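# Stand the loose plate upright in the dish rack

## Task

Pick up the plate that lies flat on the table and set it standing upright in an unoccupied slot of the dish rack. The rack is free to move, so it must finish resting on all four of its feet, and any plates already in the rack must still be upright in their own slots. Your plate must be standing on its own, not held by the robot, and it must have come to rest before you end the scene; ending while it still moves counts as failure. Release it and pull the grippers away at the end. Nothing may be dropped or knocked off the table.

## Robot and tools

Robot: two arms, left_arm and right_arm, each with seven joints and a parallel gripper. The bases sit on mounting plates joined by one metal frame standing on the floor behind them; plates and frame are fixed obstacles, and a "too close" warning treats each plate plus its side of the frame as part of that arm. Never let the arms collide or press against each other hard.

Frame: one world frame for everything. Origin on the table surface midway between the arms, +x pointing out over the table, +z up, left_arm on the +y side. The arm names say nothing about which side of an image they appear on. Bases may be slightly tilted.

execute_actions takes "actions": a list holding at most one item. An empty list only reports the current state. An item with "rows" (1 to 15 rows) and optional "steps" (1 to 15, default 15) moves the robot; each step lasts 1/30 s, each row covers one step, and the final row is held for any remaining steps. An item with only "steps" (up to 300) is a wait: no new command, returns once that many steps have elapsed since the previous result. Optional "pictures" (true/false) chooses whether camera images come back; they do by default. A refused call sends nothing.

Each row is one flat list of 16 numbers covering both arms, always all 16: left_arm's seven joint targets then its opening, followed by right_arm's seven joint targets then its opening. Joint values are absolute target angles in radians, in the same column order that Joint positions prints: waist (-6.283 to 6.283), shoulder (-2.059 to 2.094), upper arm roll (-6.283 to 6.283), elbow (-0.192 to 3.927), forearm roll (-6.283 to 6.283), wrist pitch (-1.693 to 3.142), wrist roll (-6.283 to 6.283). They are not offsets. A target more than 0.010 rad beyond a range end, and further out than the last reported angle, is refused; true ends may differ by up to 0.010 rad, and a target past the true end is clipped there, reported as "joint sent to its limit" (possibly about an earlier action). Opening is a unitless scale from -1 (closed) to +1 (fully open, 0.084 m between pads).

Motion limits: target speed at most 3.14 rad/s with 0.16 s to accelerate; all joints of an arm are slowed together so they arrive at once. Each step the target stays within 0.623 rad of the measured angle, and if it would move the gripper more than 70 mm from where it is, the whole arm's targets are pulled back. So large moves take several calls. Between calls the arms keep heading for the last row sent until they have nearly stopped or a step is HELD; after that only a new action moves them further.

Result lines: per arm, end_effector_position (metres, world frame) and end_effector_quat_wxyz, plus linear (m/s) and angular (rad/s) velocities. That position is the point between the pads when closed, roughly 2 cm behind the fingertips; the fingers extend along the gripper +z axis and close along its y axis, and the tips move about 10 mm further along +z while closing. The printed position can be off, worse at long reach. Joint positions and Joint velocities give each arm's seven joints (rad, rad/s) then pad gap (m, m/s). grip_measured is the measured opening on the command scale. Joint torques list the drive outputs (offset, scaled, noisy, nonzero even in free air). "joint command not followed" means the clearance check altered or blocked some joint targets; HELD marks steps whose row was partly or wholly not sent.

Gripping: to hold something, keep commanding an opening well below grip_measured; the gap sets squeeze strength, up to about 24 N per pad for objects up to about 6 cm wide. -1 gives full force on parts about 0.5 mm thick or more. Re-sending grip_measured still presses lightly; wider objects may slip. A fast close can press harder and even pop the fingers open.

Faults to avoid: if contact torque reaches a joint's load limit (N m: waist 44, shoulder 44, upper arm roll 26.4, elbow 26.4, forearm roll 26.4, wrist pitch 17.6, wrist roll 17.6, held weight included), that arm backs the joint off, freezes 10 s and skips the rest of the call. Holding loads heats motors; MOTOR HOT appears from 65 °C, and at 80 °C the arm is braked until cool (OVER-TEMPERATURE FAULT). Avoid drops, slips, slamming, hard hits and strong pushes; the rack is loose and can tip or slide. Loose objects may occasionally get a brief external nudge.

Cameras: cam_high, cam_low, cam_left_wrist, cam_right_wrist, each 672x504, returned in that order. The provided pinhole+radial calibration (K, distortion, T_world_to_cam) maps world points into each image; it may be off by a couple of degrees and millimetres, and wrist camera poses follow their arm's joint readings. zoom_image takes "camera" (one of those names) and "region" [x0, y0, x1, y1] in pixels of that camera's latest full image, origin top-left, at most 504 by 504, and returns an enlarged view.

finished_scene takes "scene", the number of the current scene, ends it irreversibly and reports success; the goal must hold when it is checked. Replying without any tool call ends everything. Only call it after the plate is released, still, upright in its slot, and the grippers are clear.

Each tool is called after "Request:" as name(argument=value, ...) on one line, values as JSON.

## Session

Request:
execute_actions(actions=[])

Scene clock: 0.00 s of 5608.00 s.
left_arm: end_effector_position=(+0.8866, +0.4322, +0.2760) grip_measured=+1.00 end_effector_quat_wxyz=(+0.714, -0.141, +0.659, +0.191) end_effector_velocity=(-0.001, +0.000, -0.001) end_effector_angular_velocity=(-0.002, +0.001, +0.001) | right_arm: end_effector_position=(+0.5162, -0.0146, +0.2767) grip_measured=+1.00 end_effector_quat_wxyz=(-0.168, -0.248, +0.704, +0.644) end_effector_velocity=(+0.000, +0.001, +0.001) end_effector_angular_velocity=(+0.000, -0.001, +0.000)
Joint positions: left_arm=[0.178 1.288 0.4   2.256 2.528 0.765 0.221 0.084] | right_arm=[ 0.24   1.154 -0.042  2.052  1.18   1.708  2.285  0.084]
Joint velocities: left_arm=[ 0.     0.001 -0.    -0.001 -0.     0.    -0.001  0.   ] | right_arm=[ 0.001 -0.001  0.    -0.     0.    -0.001 -0.     0.   ]
Joint torques (N m, as the arm reports them, + toward a larger angle): no reading
camera_calibration (this result's frames):
cam_left_wrist: T_world_to_cam=[[-0.443724, 0.895617, 0.031279, 0.0323595], [-0.0545636, -0.0618385, 0.996594, -0.130857], [0.894501, 0.440506, 0.0763073, -0.87492], [0, 0, 0, 1]] pos_world=[0.789836, 0.348334, 0.196162]
cam_right_wrist: T_world_to_cam=[[-0.154071, 0.0599891, 0.986237, -0.159668], [0.818814, 0.5664, 0.0934638, -0.37522], [-0.552997, 0.821944, -0.136386, 0.466274], [0, 0, 0, 1]] pos_world=[0.540483, -0.161148, 0.256133]

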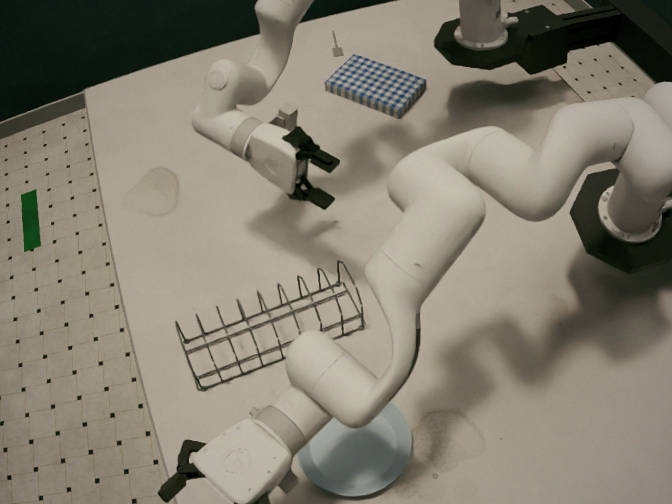

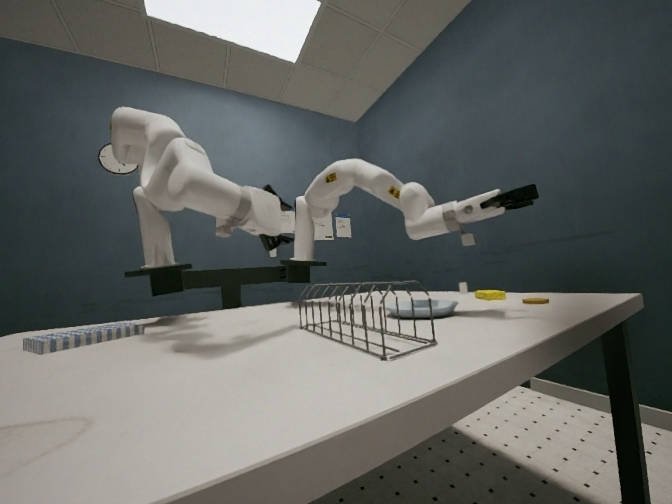

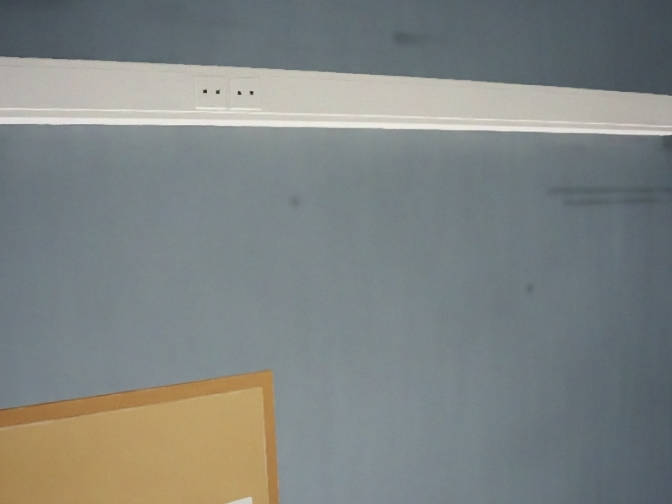

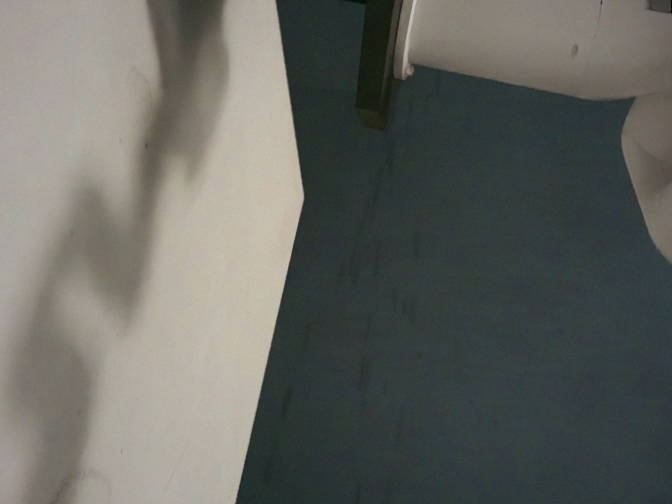

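Request:
zoom_image(camera="cam_high", region=[160, 240, 430, 504])

Request:
zoom_image(camera="cam_low", region=[290, 260, 570, 370])

Region (160, 240, 430, 504) of cam_high's 672x504 image, scaled by 1.867, with more detail than that image has; it fills the top 493 rows of this view, and the rest is white.

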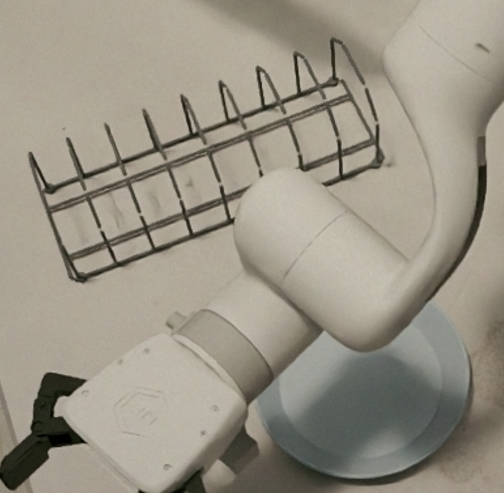

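Region (290, 260, 570, 370) of cam_low's 672x504 image, scaled by 1.800, with more detail than that image has; it fills the top 198 rows of this view, and the rest is white.

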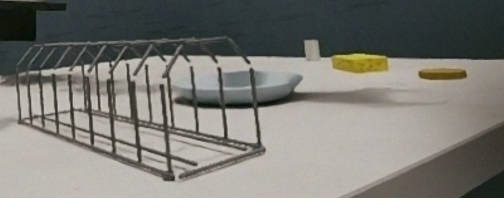

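Request:
execute_actions(actions=[{"rows":[[0.178,1.285,0.4,2.254,2.525,0.763,0.219,1,0.239,1.153,-0.042,2.051,1.18,1.708,2.285,1],[0.179,1.278,0.398,2.248,2.515,0.755,0.212,0.9,0.237,1.149,-0.042,2.045,1.18,1.708,2.285,1],[0.18,1.266,0.396,2.241,2.503,0.745,0.204,0.8,0.235,1.143,-0.042,2.038,1.18,1.708,2.285,1],[0.182,1.251,0.393,2.228,2.482,0.728,0.19,0.7,0.23,1.135,-0.042,2.028,1.18,1.708,2.285,1],[0.184,1.232,0.389,2.213,2.457,0.708,0.173,0.6,0.225,1.124,-0.042,2.014,1.18,1.708,2.285,1],[0.187,1.21,0.384,2.195,2.427,0.683,0.152,0.5,0.218,1.112,-0.042,1.998,1.18,1.708,2.285,1],[0.19,1.185,0.379,2.175,2.394,0.657,0.13,0.4,0.211,1.098,-0.042,1.98,1.18,1.708,2.285,1],[0.194,1.158,0.372,2.15,2.354,0.624,0.103,0.3,0.203,1.081,-0.042,1.959,1.18,1.708,2.285,1],[0.198,1.129,0.366,2.124,2.311,0.589,0.073,0.2,0.194,1.063,-0.042,1.936,1.18,1.708,2.285,1],[0.202,1.099,0.358,2.096,2.265,0.552,0.043,0.1,0.184,1.044,-0.042,1.911,1.18,1.708,2.285,1],[0.207,1.067,0.35,2.066,2.215,0.511,0.008,0,0.173,1.023,-0.042,1.884,1.18,1.708,2.285,1],[0.211,1.035,0.342,2.033,2.161,0.468,-0.028,-0.1,0.162,1.001,-0.042,1.856,1.18,1.708,2.285,1],[0.217,1.003,0.333,1.998,2.103,0.421,-0.067,-0.2,0.149,0.977,-0.042,1.825,1.18,1.708,2.285,1],[0.222,0.971,0.324,1.963,2.045,0.374,-0.107,-0.3,0.137,0.953,-0.042,1.794,1.18,1.708,2.285,1],[0.228,0.939,0.314,1.924,1.982,0.323,-0.15,-0.4,0.123,0.926,-0.042,1.76,1.18,1.708,2.285,1]],"steps":15}], pictures=false)

Request:
execute_actions(actions=[{"rows":[[0.234,0.909,0.303,1.884,1.916,0.27,-0.194,-0.476,0.109,0.899,-0.042,1.725,1.18,1.708,2.285,1],[0.24,0.88,0.293,1.844,1.85,0.216,-0.239,-0.476,0.095,0.872,-0.042,1.69,1.18,1.708,2.285,1],[0.246,0.853,0.282,1.803,1.782,0.161,-0.285,-0.476,0.081,0.843,-0.042,1.653,1.18,1.708,2.285,1],[0.252,0.828,0.271,1.76,1.711,0.104,-0.333,-0.476,0.066,0.814,-0.042,1.615,1.18,1.708,2.285,1],[0.259,0.806,0.259,1.715,1.638,0.044,-0.383,-0.476,0.05,0.783,-0.042,1.576,1.18,1.708,2.285,1],[0.266,0.787,0.248,1.671,1.565,-0.015,-0.433,-0.476,0.034,0.752,-0.042,1.537,1.18,1.708,2.285,1],[0.272,0.772,0.236,1.626,1.492,-0.074,-0.483,-0.476,0.019,0.722,-0.042,1.498,1.18,1.708,2.285,1],[0.279,0.76,0.224,1.58,1.416,-0.136,-0.534,-0.476,0.002,0.69,-0.042,1.457,1.18,1.708,2.285,1],[0.286,0.753,0.212,1.534,1.34,-0.197,-0.586,-0.476,-0.014,0.659,-0.042,1.417,1.18,1.708,2.285,1],[0.293,0.75,0.2,1.488,1.264,-0.259,-0.637,-0.476,-0.03,0.627,-0.042,1.376,1.18,1.708,2.285,1],[0.3,0.75,0.188,1.442,1.188,-0.32,-0.688,-0.476,-0.046,0.595,-0.042,1.335,1.18,1.708,2.285,1],[0.307,0.75,0.176,1.396,1.112,-0.381,-0.74,-0.476,-0.062,0.564,-0.042,1.295,1.18,1.708,2.285,1],[0.314,0.75,0.164,1.35,1.036,-0.443,-0.791,-0.476,-0.079,0.532,-0.042,1.254,1.18,1.708,2.285,1],[0.32,0.75,0.152,1.305,0.963,-0.502,-0.841,-0.476,-0.094,0.502,-0.042,1.215,1.18,1.708,2.285,1],[0.327,0.75,0.141,1.261,0.89,-0.561,-0.891,-0.476,-0.11,0.471,-0.042,1.176,1.18,1.708,2.285,1]],"steps":15}], pictures=false)

Request:
execute_actions(actions=[{"rows":[[0.334,0.75,0.129,1.216,0.817,-0.621,-0.941,-0.476,-0.126,0.44,-0.042,1.137,1.18,1.708,2.285,1],[0.34,0.75,0.118,1.173,0.746,-0.678,-0.989,-0.476,-0.141,0.411,-0.042,1.099,1.18,1.708,2.285,1],[0.346,0.75,0.107,1.132,0.678,-0.733,-1.035,-0.476,-0.155,0.382,-0.042,1.062,1.18,1.708,2.285,1],[0.352,0.75,0.097,1.092,0.612,-0.787,-1.08,-0.476,-0.169,0.355,-0.042,1.027,1.18,1.708,2.285,1],[0.358,0.75,0.086,1.052,0.546,-0.84,-1.124,-0.476,-0.183,0.328,-0.042,0.992,1.18,1.708,2.285,1],[0.364,0.752,0.076,1.013,0.483,-0.891,-1.167,-0.476,-0.197,0.301,-0.042,0.958,1.18,1.708,2.285,1],[0.369,0.756,0.067,0.978,0.425,-0.938,-1.207,-0.476,-0.209,0.277,-0.042,0.927,1.18,1.708,2.285,1],[0.375,0.763,0.058,0.943,0.367,-0.985,-1.246,-0.476,-0.222,0.253,-0.042,0.896,1.18,1.708,2.285,1],[0.379,0.773,0.05,0.91,0.313,-1.028,-1.282,-0.476,-0.233,0.231,-0.042,0.868,1.18,1.708,2.285,1],[0.384,0.784,0.042,0.88,0.263,-1.069,-1.317,-0.476,-0.244,0.21,-0.042,0.841,1.18,1.708,2.285,1],[0.388,0.797,0.034,0.852,0.217,-1.106,-1.347,-0.476,-0.254,0.191,-0.042,0.816,1.18,1.708,2.285,1],[0.392,0.812,0.028,0.826,0.174,-1.141,-1.377,-0.476,-0.263,0.173,-0.042,0.793,1.18,1.708,2.285,1],[0.396,0.829,0.021,0.801,0.134,-1.174,-1.404,-0.476,-0.271,0.156,-0.042,0.772,1.18,1.708,2.285,1],[0.399,0.846,0.016,0.781,0.101,-1.2,-1.426,-0.476,-0.278,0.142,-0.042,0.754,1.18,1.708,2.285,1],[0.402,0.865,0.011,0.763,0.071,-1.225,-1.447,-0.476,-0.285,0.13,-0.042,0.738,1.18,1.708,2.285,1]],"steps":15}], pictures=false)

Request:
execute_actions(actions=[{"rows":[[0.404,0.884,0.007,0.748,0.046,-1.245,-1.464,-0.476,-0.29,0.119,-0.042,0.724,1.18,1.708,2.285,1],[0.406,0.904,0.004,0.735,0.025,-1.262,-1.478,-0.476,-0.295,0.111,-0.042,0.714,1.18,1.708,2.285,1],[0.407,0.923,0.002,0.728,0.013,-1.272,-1.486,-0.476,-0.297,0.105,-0.042,0.707,1.18,1.708,2.285,1],[0.408,0.943,0,0.722,0.003,-1.28,-1.493,-0.476,-0.3,0.101,-0.042,0.701,1.18,1.708,2.285,1],[0.408,0.962,0,0.72,0,-1.282,-1.495,-0.476,-0.3,0.1,-0.042,0.7,1.18,1.708,2.285,1],[0.408,0.981,0,0.72,0,-1.282,-1.495,-0.476,-0.3,0.1,-0.042,0.7,1.18,1.708,2.285,1],[0.408,0.998,0,0.72,0,-1.282,-1.495,-0.476,-0.3,0.1,-0.042,0.7,1.18,1.708,2.285,1],[0.408,1.015,0,0.72,0,-1.282,-1.495,-0.476,-0.3,0.1,-0.042,0.7,1.18,1.708,2.285,1],[0.408,1.03,0,0.72,0,-1.282,-1.495,-0.476,-0.3,0.1,-0.042,0.7,1.18,1.708,2.285,1],[0.408,1.043,0,0.72,0,-1.282,-1.495,-0.476,-0.3,0.1,-0.042,0.7,1.18,1.708,2.285,1],[0.408,1.054,0,0.72,0,-1.282,-1.495,-0.476,-0.3,0.1,-0.042,0.7,1.18,1.708,2.285,1],[0.408,1.064,0,0.72,0,-1.282,-1.495,-0.476,-0.3,0.1,-0.042,0.7,1.18,1.708,2.285,1],[0.408,1.071,0,0.72,0,-1.282,-1.495,-0.476,-0.3,0.1,-0.042,0.7,1.18,1.708,2.285,1],[0.408,1.075,0,0.72,0,-1.282,-1.495,-0.476,-0.3,0.1,-0.042,0.7,1.18,1.708,2.285,1],[0.408,1.077,0,0.72,0,-1.282,-1.495,-0.476,-0.3,0.1,-0.042,0.7,1.18,1.708,2.285,1]],"steps":15}], pictures=false)

Request:
execute_actions(actions=[{"steps":12}])

Scene clock: 55.03 s of 5608.00 s.
left_arm: end_effector_position=(+0.8488, +0.4659, +0.2783) grip_measured=-0.34 end_effector_quat_wxyz=(+0.627, -0.416, +0.656, +0.052) end_effector_velocity=(-0.191, -0.010, -0.069) end_effector_angular_velocity=(-2.798, -0.251, +0.847) | right_arm: end_effector_position=(+0.5221, -0.0594, +0.3011) grip_measured=+1.00 end_effector_quat_wxyz=(-0.161, -0.206, +0.712, +0.651) end_effector_velocity=(+0.005, -0.200, +0.107) end_effector_angular_velocity=(-0.045, +0.209, -0.332)
Joint positions: left_arm=[0.207 1.07  0.351 2.067 2.215 0.512 0.008 0.029] | right_arm=[ 0.169  1.014 -0.042  1.874  1.18   1.708  2.285  0.084]
Joint velocities: left_arm=[ 0.13  -0.853 -0.218 -0.856 -1.413 -1.139 -0.956 -0.133] | right_arm=[-0.323 -0.621 -0.003 -0.796  0.001 -0.     0.     0.   ]
Joint torques (N m, as the arm reports them, + toward a larger angle): left_arm=[ -3.32 -55.98   3.46  20.38  -1.24   2.26   0.34] | right_arm=[  2.05 -25.69   0.87  10.12   2.17   1.51  -0.82]
Steps of this call (steps 1 to 90: nothing new was sent; then 51.53 s passed at rest; steps 91 to 105: all 15 steps of this action). Readings (joint positions):
91: left_arm=[0.178 1.288 0.400 2.256 2.528 0.765 0.221] | right_arm=[0.240 1.154 -0.042 2.052 1.180 1.708 2.285]
92: left_arm=[0.178 1.287 0.400 2.256 2.527 0.764 0.220] | right_arm=[0.240 1.154 -0.042 2.051 1.180 1.708 2.285]
94: left_arm=[0.178 1.282 0.398 2.250 2.519 0.758 0.215] | right_arm=[0.239 1.151 -0.041 2.047 1.180 1.708 2.285]
98: left_arm=[0.183 1.238 0.389 2.215 2.462 0.711 0.176] | right_arm=[0.226 1.125 -0.041 2.014 1.180 1.708 2.285]
105: the state above

Scene clock: 55.53 s of 5608.00 s.
left_arm: end_effector_position=(+0.7433, +0.3123, +0.2160) grip_measured=-0.49 end_effector_quat_wxyz=(-0.142, +0.889, -0.309, +0.307) end_effector_velocity=(-0.205, -0.397, -0.102) end_effector_angular_velocity=(-3.314, -0.027, +1.568) | right_arm: end_effector_position=(+0.4855, -0.1778, +0.3676) grip_measured=+1.00 end_effector_quat_wxyz=(-0.141, -0.081, +0.722, +0.673) end_effector_velocity=(-0.162, -0.221, +0.131) end_effector_angular_velocity=(+0.009, +0.314, -0.480)
Joint positions: left_arm=[ 0.282  0.784  0.217  1.556  1.376 -0.168 -0.561  0.022] | right_arm=[-0.044  0.6   -0.042  1.341  1.18   1.708  2.285  0.084]
Joint velocities: left_arm=[ 0.164 -0.145 -0.286 -1.102 -1.806 -1.457 -1.221  0.   ] | right_arm=[-0.479 -0.932  0.001 -1.199 -0.     0.002  0.     0.   ]
Joint torques (N m, as the arm reports them, + toward a larger angle): left_arm=[ -1.81 -48.63   0.33  17.74  -2.05  -0.93   0.23] | right_arm=[  3.06 -22.4    1.28   9.24   1.93   1.95  -0.92]
Steps of this call (steps 1 to 15: all 15 steps of this action). Readings (joint positions):
1: left_arm=[0.212 1.041 0.344 2.037 2.166 0.472 -0.025] | right_arm=[0.157 0.993 -0.042 1.846 1.180 1.708 2.285]
2: left_arm=[0.216 1.012 0.335 2.006 2.114 0.430 -0.060] | right_arm=[0.146 0.970 -0.042 1.817 1.180 1.708 2.285]
4: left_arm=[0.227 0.954 0.318 1.938 2.003 0.340 -0.136] | right_arm=[0.120 0.921 -0.042 1.754 1.180 1.708 2.285]
8: left_arm=[0.248 0.855 0.279 1.793 1.764 0.147 -0.297] | right_arm=[0.065 0.812 -0.042 1.614 1.180 1.708 2.285]
15: the state above

Scene clock: 56.03 s of 5608.00 s.
left_arm: end_effector_position=(+0.6270, +0.2920, +0.2088) grip_measured=-0.49 end_effector_quat_wxyz=(+0.320, +0.700, +0.515, +0.378) end_effector_velocity=(-0.337, +0.181, -0.214) end_effector_angular_velocity=(-1.230, +0.177, +1.777) | right_arm: end_effector_position=(+0.3911, -0.2458, +0.4125) grip_measured=+1.00 end_effector_quat_wxyz=(-0.117, +0.037, +0.709, +0.694) end_effector_velocity=(-0.157, -0.050, +0.044) end_effector_angular_velocity=(+0.042, +0.172, -0.278)
Joint positions: left_arm=[ 0.383  0.794  0.046  0.891  0.282 -1.053 -1.303  0.022] | right_arm=[-0.253  0.193 -0.042  0.818  1.18   1.708  2.285  0.084]
Joint velocities: left_arm=[ 0.122  0.396 -0.215 -0.829 -1.336 -1.079 -0.909  0.   ] | right_arm=[-0.285 -0.572  0.001 -0.728 -0.     0.001  0.     0.   ]
Joint torques (N m, as the arm reports them, + toward a larger angle): left_arm=[ -2.5  -40.39  -1.49  11.3    0.11  -1.81   0.65] | right_arm=[  2.61 -13.58   0.74   8.72   1.85   2.16  -0.82]
Steps of this call (steps 1 to 15: all 15 steps of this action). Readings (joint positions):
1: left_arm=[0.288 0.779 0.207 1.518 1.313 -0.219 -0.604] | right_arm=[-0.060 0.568 -0.042 1.301 1.180 1.708 2.285]
2: left_arm=[0.294 0.774 0.196 1.476 1.243 -0.276 -0.651] | right_arm=[-0.076 0.537 -0.042 1.262 1.180 1.708 2.285]
4: left_arm=[0.309 0.765 0.170 1.376 1.079 -0.409 -0.763] | right_arm=[-0.108 0.476 -0.042 1.183 1.180 1.708 2.285]
8: left_arm=[0.341 0.756 0.115 1.164 0.733 -0.688 -0.997] | right_arm=[-0.167 0.359 -0.042 1.033 1.180 1.708 2.285]
15: the state above

Scene clock: 56.53 s of 5608.00 s.
left_arm: end_effector_position=(+0.4871, +0.3140, +0.0877) grip_measured=-0.49 end_effector_quat_wxyz=(+0.259, +0.590, +0.700, +0.307) end_effector_velocity=(-0.108, -0.025, -0.118) end_effector_angular_velocity=(-0.066, +0.258, +0.025) | right_arm: end_effector_position=(+0.3655, -0.2524, +0.4186) grip_measured=+1.00 end_effector_quat_wxyz=(-0.112, +0.063, +0.704, +0.699) end_effector_velocity=(-0.002, -0.001, -0.000) end_effector_angular_velocity=(+0.000, +0.004, -0.007)
Joint positions: left_arm=[ 0.408  1.053  0.     0.722  0.003 -1.28  -1.493  0.022] | right_arm=[-0.299  0.101 -0.042  0.701  1.18   1.708  2.285  0.084]
Joint velocities: left_arm=[ 0.002  0.27  -0.004 -0.017 -0.029 -0.023 -0.021 -0.   ] | right_arm=[-0.004 -0.006 -0.003 -0.01   0.    -0.     0.     0.   ]
Joint torques (N m, as the arm reports them, + toward a larger angle): left_arm=[ -2.22 -39.01  -1.33   0.73  -0.47  -2.7    0.35] | right_arm=[  1.17 -13.81   0.16   7.77   1.72   2.23  -0.85]
Steps of this call (steps 1 to 15: all 15 steps of this action). Readings (joint positions):
1: left_arm=[0.387 0.807 0.039 0.864 0.239 -1.088 -1.333] | right_arm=[-0.262 0.175 -0.042 0.795 1.180 1.708 2.285]
2: left_arm=[0.390 0.822 0.032 0.840 0.199 -1.120 -1.359] | right_arm=[-0.270 0.158 -0.042 0.775 1.180 1.708 2.285]
4: left_arm=[0.397 0.855 0.021 0.798 0.129 -1.177 -1.407] | right_arm=[-0.283 0.132 -0.042 0.741 1.180 1.708 2.285]
8: left_arm=[0.405 0.940 0.006 0.741 0.036 -1.253 -1.471] | right_arm=[-0.296 0.107 -0.042 0.709 1.180 1.708 2.285]
15: the state above

Scene clock: 56.93 s of 5608.00 s.
left_arm: end_effector_position=(+0.4779, +0.3121, +0.0779) grip_measured=-0.49 end_effector_quat_wxyz=(+0.252, +0.591, +0.705, +0.300) end_effector_velocity=(-0.003, -0.001, -0.003) end_effector_angular_velocity=(-0.002, +0.008, -0.000) | right_arm: end_effector_position=(+0.3653, -0.2526, +0.4186) grip_measured=+1.00 end_effector_quat_wxyz=(-0.111, +0.063, +0.704, +0.699) end_effector_velocity=(-0.000, +0.001, +0.000) end_effector_angular_velocity=(-0.000, -0.000, +0.002)
Joint positions: left_arm=[ 0.408  1.076 -0.     0.72   0.    -1.282 -1.495  0.022] | right_arm=[-0.3    0.1   -0.042  0.7    1.18   1.708  2.285  0.084]
Joint velocities: left_arm=[ 0.     0.006 -0.001 -0.002 -0.001  0.     0.001 -0.   ] | right_arm=[ 0.002 -0.001  0.    -0.001  0.    -0.     0.001  0.   ]
Joint torques (N m, as the arm reports them, + toward a larger angle): left_arm=[ -1.99 -33.67  -1.22  -0.91  -0.53  -2.31   0.28] | right_arm=[  1.04 -13.71   0.16   7.79   1.75   2.3   -0.84]
Steps of this call (steps 1 to 12: the robot went on to your last target). Readings (joint positions):
1: left_arm=[0.408 1.061 0.000 0.721 0.002 -1.280 -1.494] | right_arm=[-0.300 0.101 -0.042 0.701 1.180 1.708 2.285]
2: left_arm=[0.408 1.066 0.000 0.721 0.002 -1.281 -1.494] | right_arm=[-0.300 0.101 -0.042 0.701 1.180 1.708 2.285]
4: left_arm=[0.408 1.072 0.000 0.721 0.001 -1.281 -1.495] | right_arm=[-0.300 0.100 -0.042 0.700 1.180 1.708 2.285]
8: left_arm=[0.408 1.075 -0.000 0.721 0.000 -1.282 -1.495] | right_arm=[-0.300 0.100 -0.042 0.700 1.180 1.708 2.285]
12: the state above
camera_calibration (this result's frames):
cam_left_wrist: T_world_to_cam=[[0.688522, 0.14294, 0.710989, -0.394448], [0.197508, -0.980284, 0.00581315, 0.280243], [0.697802, 0.136423, -0.703179, -0.191615], [0, 0, 0, 1]] pos_world=[0.349945, 0.35724, 0.144079]
cam_right_wrist: T_world_to_cam=[[0.232538, 0.0379927, 0.971845, -0.449405], [0.969634, 0.0687568, -0.234697, -0.173622], [-0.0757377, 0.99691, -0.0208504, 0.419244], [0, 0, 0, 1]] pos_world=[0.304606, -0.388937, 0.404744]

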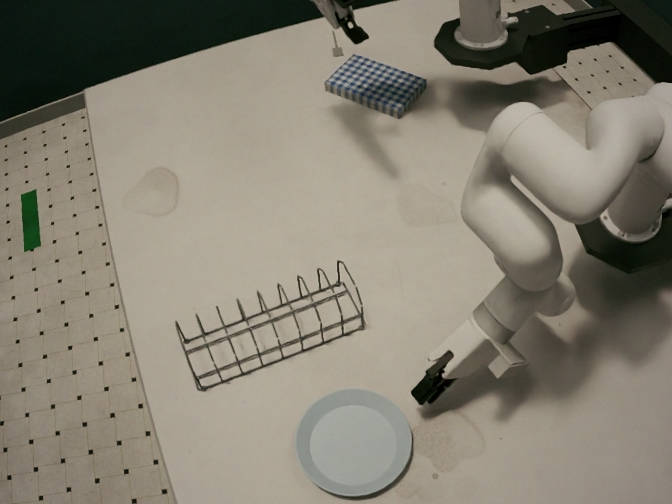

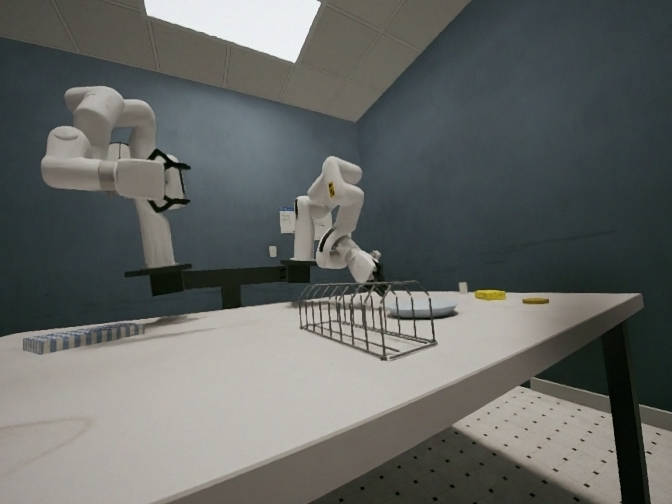

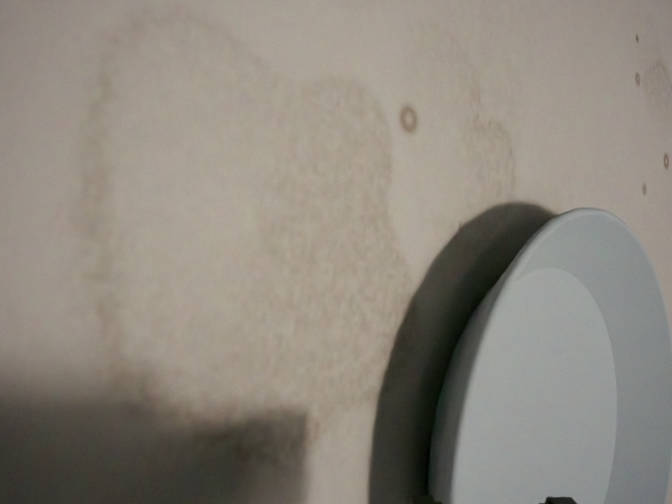

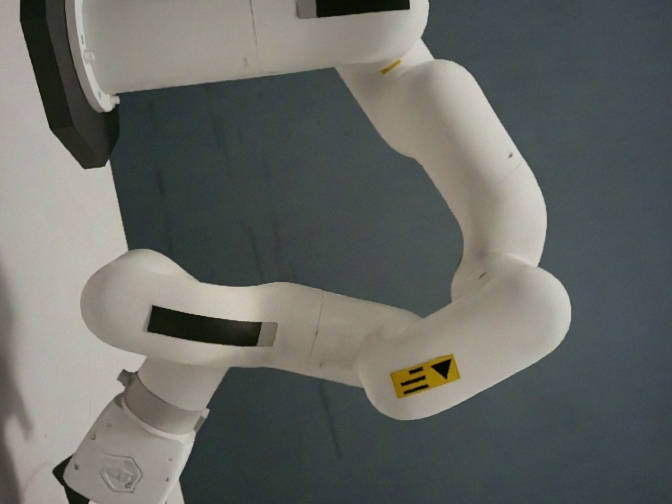

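Request:
execute_actions(actions=[{"rows":[[0.407,1.079,0,0.725,0,-1.279,-1.495,-0.476,-0.3,0.1,-0.042,0.7,1.18,1.708,2.285,1],[0.406,1.083,0,0.735,0,-1.273,-1.495,-0.476,-0.3,0.1,-0.042,0.7,1.18,1.708,2.285,1],[0.404,1.089,0,0.75,0,-1.264,-1.495,-0.476,-0.3,0.1,-0.042,0.7,1.18,1.708,2.285,1],[0.402,1.096,0,0.768,0,-1.254,-1.495,-0.476,-0.3,0.1,-0.042,0.7,1.18,1.708,2.285,1],[0.4,1.104,0,0.788,0,-1.242,-1.495,-0.476,-0.3,0.1,-0.042,0.7,1.18,1.708,2.285,1],[0.398,1.113,0,0.808,0,-1.23,-1.495,-0.476,-0.3,0.1,-0.042,0.7,1.18,1.708,2.285,1],[0.396,1.121,0,0.828,0,-1.218,-1.495,-0.476,-0.3,0.1,-0.042,0.7,1.18,1.708,2.285,1],[0.395,1.129,0,0.848,0,-1.207,-1.494,-0.476,-0.3,0.1,-0.042,0.7,1.18,1.708,2.285,1],[0.394,1.137,0,0.867,0,-1.196,-1.494,-0.476,-0.3,0.1,-0.042,0.7,1.18,1.708,2.285,1],[0.393,1.145,0,0.884,0,-1.186,-1.493,-0.476,-0.3,0.1,-0.042,0.7,1.18,1.708,2.285,1],[0.393,1.153,0,0.9,0,-1.178,-1.493,-0.476,-0.3,0.1,-0.042,0.7,1.18,1.708,2.285,1],[0.393,1.161,0,0.915,0,-1.171,-1.493,-0.476,-0.3,0.1,-0.042,0.7,1.18,1.708,2.285,1],[0.393,1.168,0,0.929,0,-1.164,-1.493,-0.476,-0.3,0.1,-0.042,0.7,1.18,1.708,2.285,1],[0.393,1.175,0,0.942,0,-1.158,-1.493,-0.476,-0.3,0.1,-0.042,0.7,1.18,1.708,2.285,1],[0.393,1.181,0,0.954,0,-1.152,-1.493,-0.476,-0.3,0.1,-0.042,0.7,1.18,1.708,2.285,1]],"steps":15}], pictures=false)

Request:
execute_actions(actions=[{"rows":[[0.393,1.186,0,0.964,0,-1.147,-1.493,-0.476,-0.3,0.1,-0.042,0.7,1.18,1.708,2.285,1],[0.393,1.191,0,0.973,0,-1.143,-1.493,-0.476,-0.3,0.1,-0.042,0.7,1.18,1.708,2.285,1],[0.393,1.194,0,0.98,0,-1.139,-1.493,-0.476,-0.3,0.1,-0.042,0.7,1.18,1.708,2.285,1],[0.393,1.197,0,0.986,0,-1.136,-1.493,-0.476,-0.3,0.1,-0.042,0.7,1.18,1.708,2.285,1]],"steps":15}])

Request:
zoom_image(camera="cam_high", region=[350, 360, 480, 470])

Scene clock: 74.83 s of 5608.00 s.
left_arm: end_effector_position=(+0.5183, +0.3118, +0.0475) grip_measured=-0.49 end_effector_quat_wxyz=(+0.255, +0.597, +0.700, +0.298) end_effector_velocity=(+0.083, +0.012, -0.081) end_effector_angular_velocity=(+0.004, +0.010, -0.007) | right_arm: end_effector_position=(+0.3653, -0.2526, +0.4186) grip_measured=+1.00 end_effector_quat_wxyz=(-0.111, +0.063, +0.704, +0.699) end_effector_velocity=(+0.000, -0.000, -0.000) end_effector_angular_velocity=(-0.001, +0.001, -0.003)
Joint positions: left_arm=[ 0.394  1.156 -0.     0.904  0.    -1.178 -1.493  0.022] | right_arm=[-0.3    0.1   -0.042  0.7    1.18   1.708  2.285  0.084]
Joint velocities: left_arm=[-0.006  0.227  0.004  0.447 -0.001  0.229  0.004 -0.   ] | right_arm=[-0.001  0.    -0.    -0.     0.001 -0.001  0.     0.   ]
Joint torques (N m, as the arm reports them, + toward a larger angle): left_arm=[ -2.29 -37.12  -1.23   0.02  -0.47  -2.25   0.32] | right_arm=[  1.29 -13.55   0.27   7.69   1.71   2.19  -0.82]
Steps of this call (steps 1 to 30: the robot went on to your last target; steps 31 to 120: nothing new was sent; then 13.40 s passed at rest; steps 121 to 135: all 15 steps of this action). Readings (joint positions):
121: left_arm=[0.408 1.077 0.000 0.720 -0.000 -1.282 -1.495] | right_arm=[-0.300 0.100 -0.042 0.700 1.180 1.708 2.285]
122: left_arm=[0.408 1.077 0.000 0.721 -0.000 -1.281 -1.495] | right_arm=[-0.300 0.100 -0.042 0.700 1.180 1.708 2.285]
124: left_arm=[0.407 1.081 0.000 0.729 -0.000 -1.276 -1.495] | right_arm=[-0.300 0.100 -0.042 0.700 1.180 1.708 2.285]
128: left_arm=[0.401 1.102 0.000 0.782 -0.000 -1.245 -1.495] | right_arm=[-0.300 0.100 -0.042 0.700 1.180 1.708 2.285]
135: the state above

Scene clock: 75.33 s of 5608.00 s.
left_arm: end_effector_position=(+0.5332, +0.3140, +0.0334) grip_measured=-0.49 end_effector_quat_wxyz=(+0.255, +0.597, +0.700, +0.297) end_effector_velocity=(+0.001, -0.000, -0.001) end_effector_angular_velocity=(-0.000, +0.000, -0.002) | right_arm: end_effector_position=(+0.3653, -0.2526, +0.4186) grip_measured=+1.00 end_effector_quat_wxyz=(-0.111, +0.063, +0.704, +0.699) end_effector_velocity=(-0.000, +0.000, -0.000) end_effector_angular_velocity=(+0.001, +0.001, -0.002)
Joint positions: left_arm=[ 0.393  1.197  0.     0.985 -0.    -1.136 -1.493  0.022] | right_arm=[-0.3    0.1   -0.042  0.7    1.18   1.708  2.285  0.084]
Joint velocities: left_arm=[-0.     0.004  0.001  0.006  0.001  0.003  0.    -0.   ] | right_arm=[-0.     0.001 -0.    -0.002  0.001 -0.    -0.     0.   ]
Joint torques (N m, as the arm reports them, + toward a larger angle): left_arm=[ -2.33 -37.36  -1.35   2.12  -0.46  -2.18   0.3 ] | right_arm=[  1.07 -13.8    0.19   7.83   1.82   2.22  -0.8 ]
Steps of this call (steps 1 to 15: all 15 steps of this action). Readings (joint positions):
1: left_arm=[0.393 1.163 -0.000 0.919 0.000 -1.170 -1.493] | right_arm=[-0.300 0.100 -0.042 0.700 1.180 1.708 2.285]
2: left_arm=[0.393 1.170 0.000 0.932 0.000 -1.163 -1.493] | right_arm=[-0.300 0.100 -0.042 0.700 1.180 1.708 2.285]
4: left_arm=[0.393 1.182 0.000 0.955 -0.000 -1.152 -1.493] | right_arm=[-0.300 0.100 -0.042 0.700 1.180 1.708 2.285]
8: left_arm=[0.393 1.194 0.000 0.979 -0.000 -1.139 -1.493] | right_arm=[-0.300 0.100 -0.042 0.700 1.180 1.708 2.285]
15: the state above
camera_calibration (this result's frames):
cam_left_wrist: T_world_to_cam=[[0.691088, 0.132127, 0.710592, -0.399067], [0.181646, -0.983345, 0.00618199, 0.280841], [0.699573, 0.124804, -0.703578, -0.25911], [0, 0, 0, 1]] pos_world=[0.406043, 0.361229, 0.0995337]
cam_right_wrist: T_world_to_cam=[[0.232524, 0.0379906, 0.971848, -0.44941], [0.969642, 0.0686948, -0.234681, -0.173639], [-0.0756767, 0.996914, -0.0208641, 0.419247], [0, 0, 0, 1]] pos_world=[0.304594, -0.388952, 0.404755]

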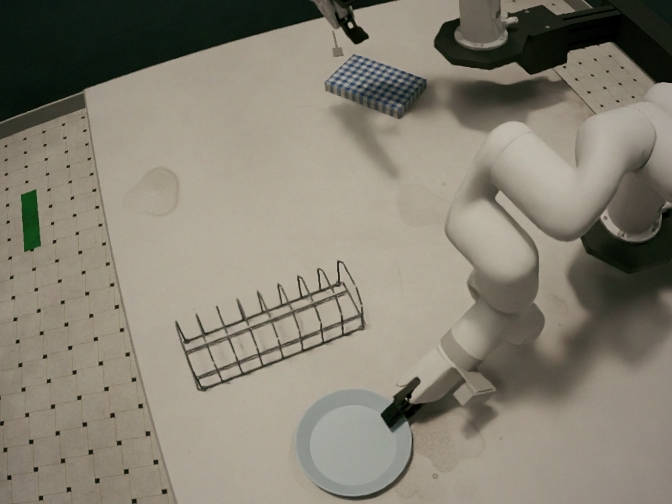

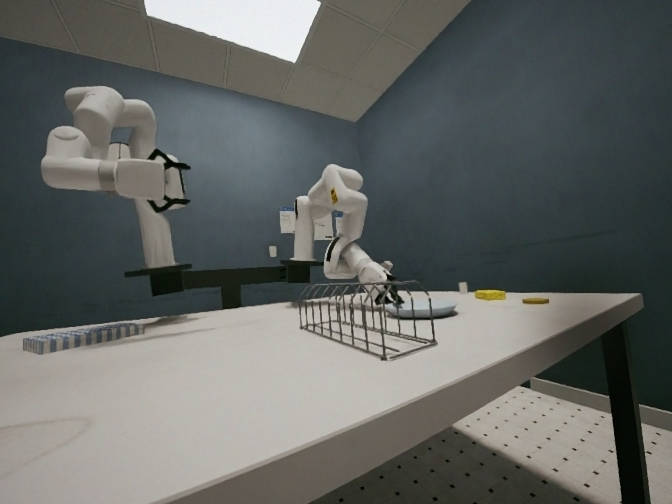

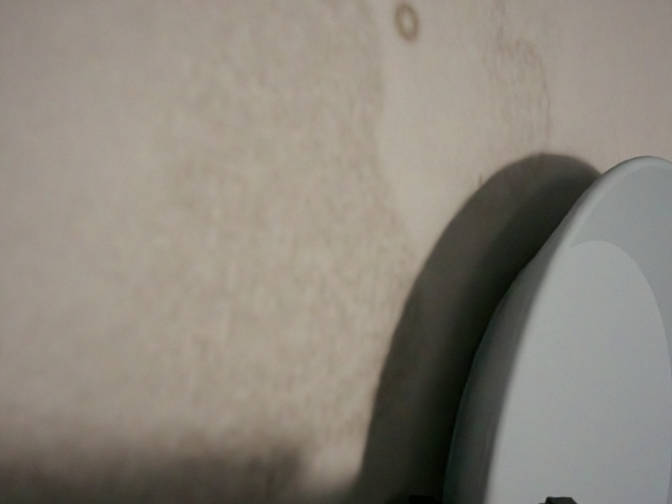

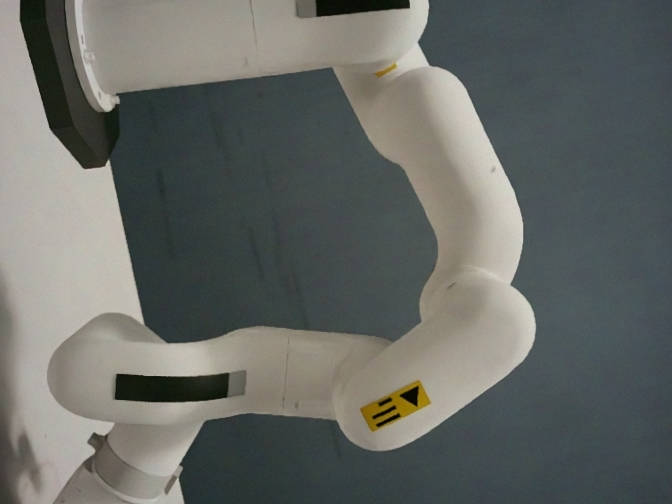

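Region (350, 360, 480, 470) of cam_high's 672x504 image, scaled by 3.877, with more detail than that image has; it fills the top 426 rows of this view, and the rest is white.

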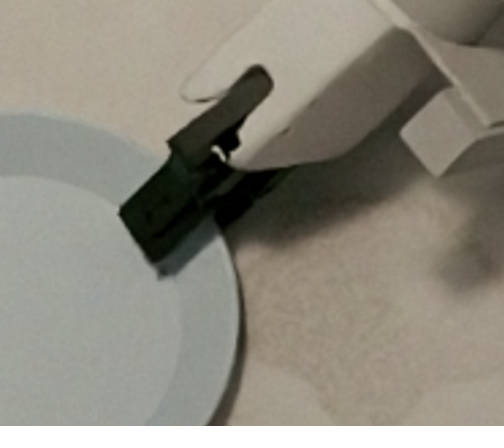

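Request:
execute_actions(actions=[{"rows":[[0.393,1.199,0,0.99,0,-1.134,-1.493,-0.51,-0.3,0.1,-0.042,0.7,1.18,1.708,2.285,1],[0.393,1.201,0,0.994,0,-1.132,-1.493,-0.54,-0.3,0.1,-0.042,0.7,1.18,1.708,2.285,1],[0.393,1.203,0,0.998,0,-1.13,-1.493,-0.57,-0.3,0.1,-0.042,0.7,1.18,1.708,2.285,1],[0.393,1.205,0,1.002,0,-1.128,-1.493,-0.6,-0.3,0.1,-0.042,0.7,1.18,1.708,2.285,1],[0.393,1.207,0,1.006,0,-1.126,-1.493,-0.63,-0.3,0.1,-0.042,0.7,1.18,1.708,2.285,1],[0.393,1.209,0,1.01,0,-1.125,-1.493,-0.66,-0.3,0.1,-0.042,0.7,1.18,1.708,2.285,1],[0.393,1.209,0,1.01,0,-1.125,-1.493,-0.69,-0.3,0.1,-0.042,0.7,1.18,1.708,2.285,1],[0.393,1.209,0,1.01,0,-1.125,-1.493,-0.72,-0.3,0.1,-0.042,0.7,1.18,1.708,2.285,1],[0.393,1.209,0,1.01,0,-1.125,-1.493,-0.76,-0.3,0.1,-0.042,0.7,1.18,1.708,2.285,1],[0.393,1.209,0,1.01,0,-1.125,-1.493,-0.8,-0.3,0.1,-0.042,0.7,1.18,1.708,2.285,1],[0.393,1.209,0,1.01,0,-1.125,-1.493,-0.84,-0.3,0.1,-0.042,0.7,1.18,1.708,2.285,1],[0.393,1.209,0,1.01,0,-1.125,-1.493,-0.88,-0.3,0.1,-0.042,0.7,1.18,1.708,2.285,1],[0.393,1.209,0,1.01,0,-1.125,-1.493,-0.92,-0.3,0.1,-0.042,0.7,1.18,1.708,2.285,1],[0.393,1.209,0,1.01,0,-1.125,-1.493,-0.96,-0.3,0.1,-0.042,0.7,1.18,1.708,2.285,1],[0.393,1.209,0,1.01,0,-1.125,-1.493,-1,-0.3,0.1,-0.042,0.7,1.18,1.708,2.285,1]],"steps":15}], pictures=false)

Request:
execute_actions(actions=[{"steps":8}])

Request:
zoom_image(camera="cam_high", region=[350, 360, 480, 470])

Request:
zoom_image(camera="cam_low", region=[350, 260, 480, 340])

Scene clock: 95.63 s of 5608.00 s.
left_arm: end_effector_position=(+0.5371, +0.3147, +0.0288) grip_measured=-0.89 end_effector_quat_wxyz=(+0.254, +0.597, +0.700, +0.297) end_effector_velocity=(-0.004, +0.004, -0.004) end_effector_angular_velocity=(+0.003, +0.009, +0.004) | right_arm: end_effector_position=(+0.3653, -0.2526, +0.4186) grip_measured=+1.00 end_effector_quat_wxyz=(-0.111, +0.063, +0.704, +0.699) end_effector_velocity=(+0.000, -0.000, +0.000) end_effector_angular_velocity=(+0.000, -0.001, -0.002)
Joint positions: left_arm=[ 0.393  1.209  0.     1.009 -0.    -1.124 -1.493  0.005] | right_arm=[-0.3    0.1   -0.042  0.7    1.18   1.708  2.285  0.084]
Joint velocities: left_arm=[ 0.004  0.005  0.005 -0.     0.     0.002  0.    -0.001] | right_arm=[-0.    -0.001 -0.    -0.     0.001 -0.    -0.     0.   ]
Joint torques (N m, as the arm reports them, + toward a larger angle): left_arm=[ -2.41 -41.26  -1.89   3.93  -0.44  -3.75   0.34] | right_arm=[  1.03 -13.5    0.17   7.94   1.68   2.23  -0.68]
Steps of this call (steps 1 to 15: the robot went on to your last target; steps 16 to 100: nothing new was sent; then 16.47 s passed at rest; steps 101 to 115: all 15 steps of this action). Readings (joint positions):
101: left_arm=[0.393 1.197 -0.000 0.986 0.000 -1.136 -1.493] | right_arm=[-0.300 0.100 -0.042 0.700 1.180 1.708 2.285]
102: left_arm=[0.393 1.197 -0.000 0.987 -0.000 -1.136 -1.493] | right_arm=[-0.300 0.100 -0.042 0.700 1.180 1.708 2.285]
104: left_arm=[0.393 1.200 -0.000 0.991 -0.000 -1.133 -1.493] | right_arm=[-0.300 0.100 -0.042 0.700 1.180 1.708 2.285]
108: left_arm=[0.393 1.207 0.000 1.004 -0.000 -1.127 -1.493] | right_arm=[-0.300 0.100 -0.042 0.700 1.180 1.708 2.285]
115: the state above

Scene clock: 95.90 s of 5608.00 s.
left_arm: end_effector_position=(+0.5377, +0.3147, +0.0293) grip_measured=-0.89 end_effector_quat_wxyz=(+0.255, +0.597, +0.700, +0.298) end_effector_velocity=(+0.003, +0.001, +0.002) end_effector_angular_velocity=(+0.002, -0.007, +0.001) | right_arm: end_effector_position=(+0.3653, -0.2526, +0.4186) grip_measured=+1.00 end_effector_quat_wxyz=(-0.111, +0.063, +0.704, +0.699) end_effector_velocity=(-0.000, -0.001, -0.000) end_effector_angular_velocity=(+0.001, +0.001, -0.002)
Joint positions: left_arm=[ 0.393  1.209  0.     1.01  -0.    -1.125 -1.493  0.005] | right_arm=[-0.3    0.1   -0.042  0.7    1.18   1.708  2.285  0.084]
Joint velocities: left_arm=[-0.    -0.002  0.     0.003 -0.001 -0.002 -0.    -0.   ] | right_arm=[-0.003  0.    -0.    -0.001 -0.     0.001 -0.001  0.   ]
Joint torques (N m, as the arm reports them, + toward a larger angle): left_arm=[ -2.49 -40.91  -1.47   3.97  -0.38  -3.83   0.25] | right_arm=[  1.16 -13.66   0.22   7.75   1.72   2.21  -0.8 ]
Steps of this call (steps 1 to 8: the robot went on to your last target). Readings (joint positions):
1: left_arm=[0.393 1.210 0.000 1.009 -0.000 -1.124 -1.493] | right_arm=[-0.300 0.100 -0.042 0.700 1.180 1.708 2.285]
2: left_arm=[0.393 1.210 0.000 1.009 -0.000 -1.124 -1.493] | right_arm=[-0.300 0.100 -0.042 0.700 1.180 1.708 2.285]
4: left_arm=[0.393 1.209 0.000 1.009 -0.000 -1.124 -1.493] | right_arm=[-0.300 0.100 -0.042 0.700 1.180 1.708 2.285]
8: the state above
camera_calibration (this result's frames):
cam_left_wrist: T_world_to_cam=[[0.69081, 0.13207, 0.710872, -0.399188], [0.181655, -0.983343, 0.0061623, 0.280754], [0.699845, 0.124877, -0.703295, -0.265375], [0, 0, 0, 1]] pos_world=[0.410484, 0.361938, 0.095404]
cam_right_wrist: T_world_to_cam=[[0.232524, 0.0379908, 0.971848, -0.44941], [0.969642, 0.0686949, -0.234681, -0.173639], [-0.0756767, 0.996914, -0.0208643, 0.419247], [0, 0, 0, 1]] pos_world=[0.304594, -0.388952, 0.404755]

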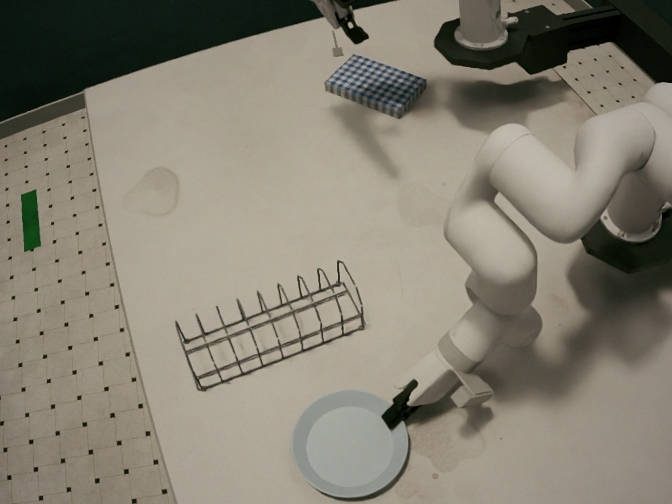

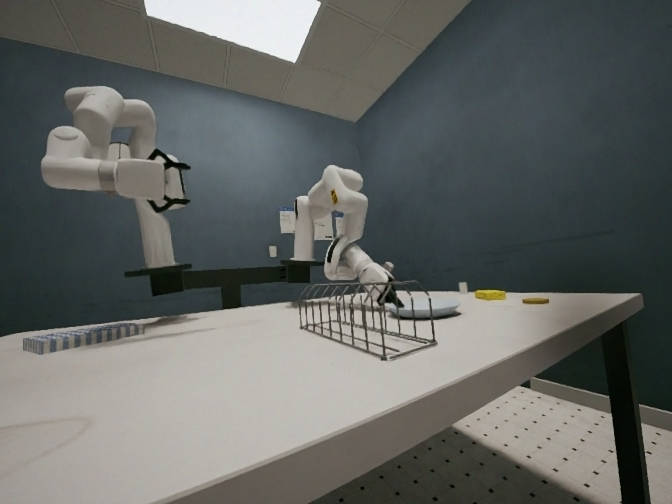

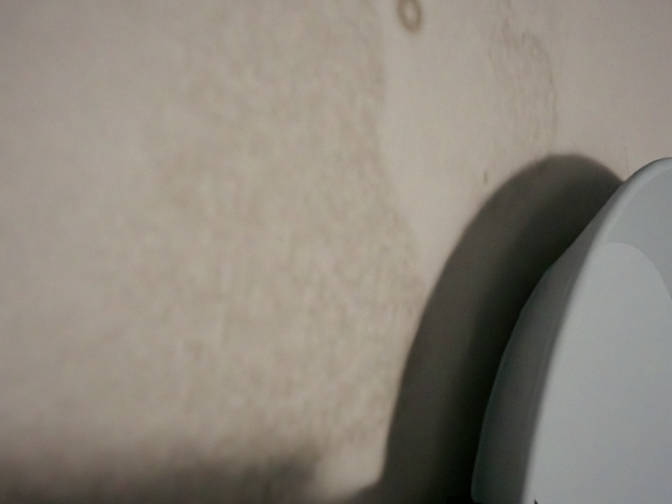

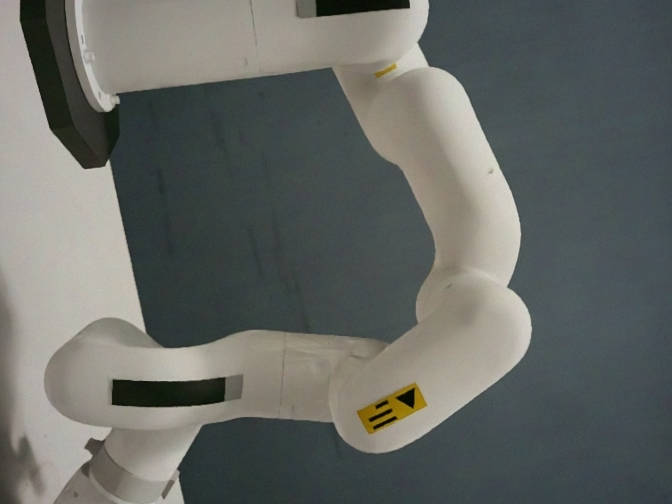

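Region (350, 360, 480, 470) of cam_high's 672x504 image, scaled by 3.877, with more detail than that image has; it fills the top 426 rows of this view, and the rest is white.

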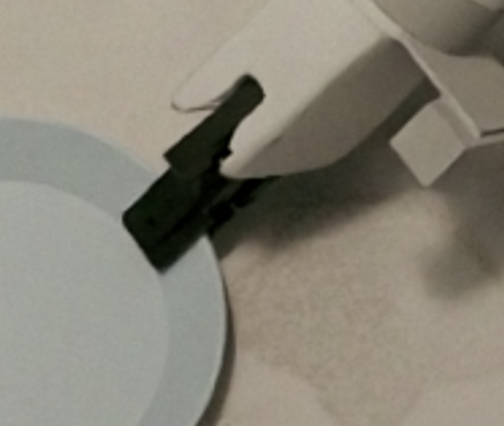

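Region (350, 260, 480, 340) of cam_low's 672x504 image, scaled by 3.877, with more detail than that image has; it fills the top 310 rows of this view, and the rest is white.

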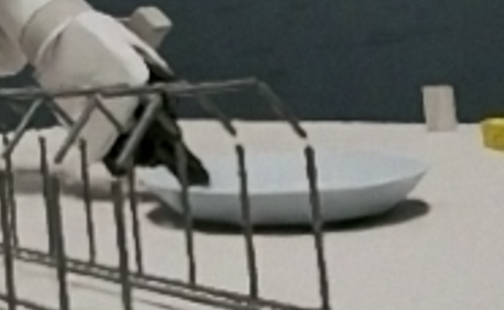

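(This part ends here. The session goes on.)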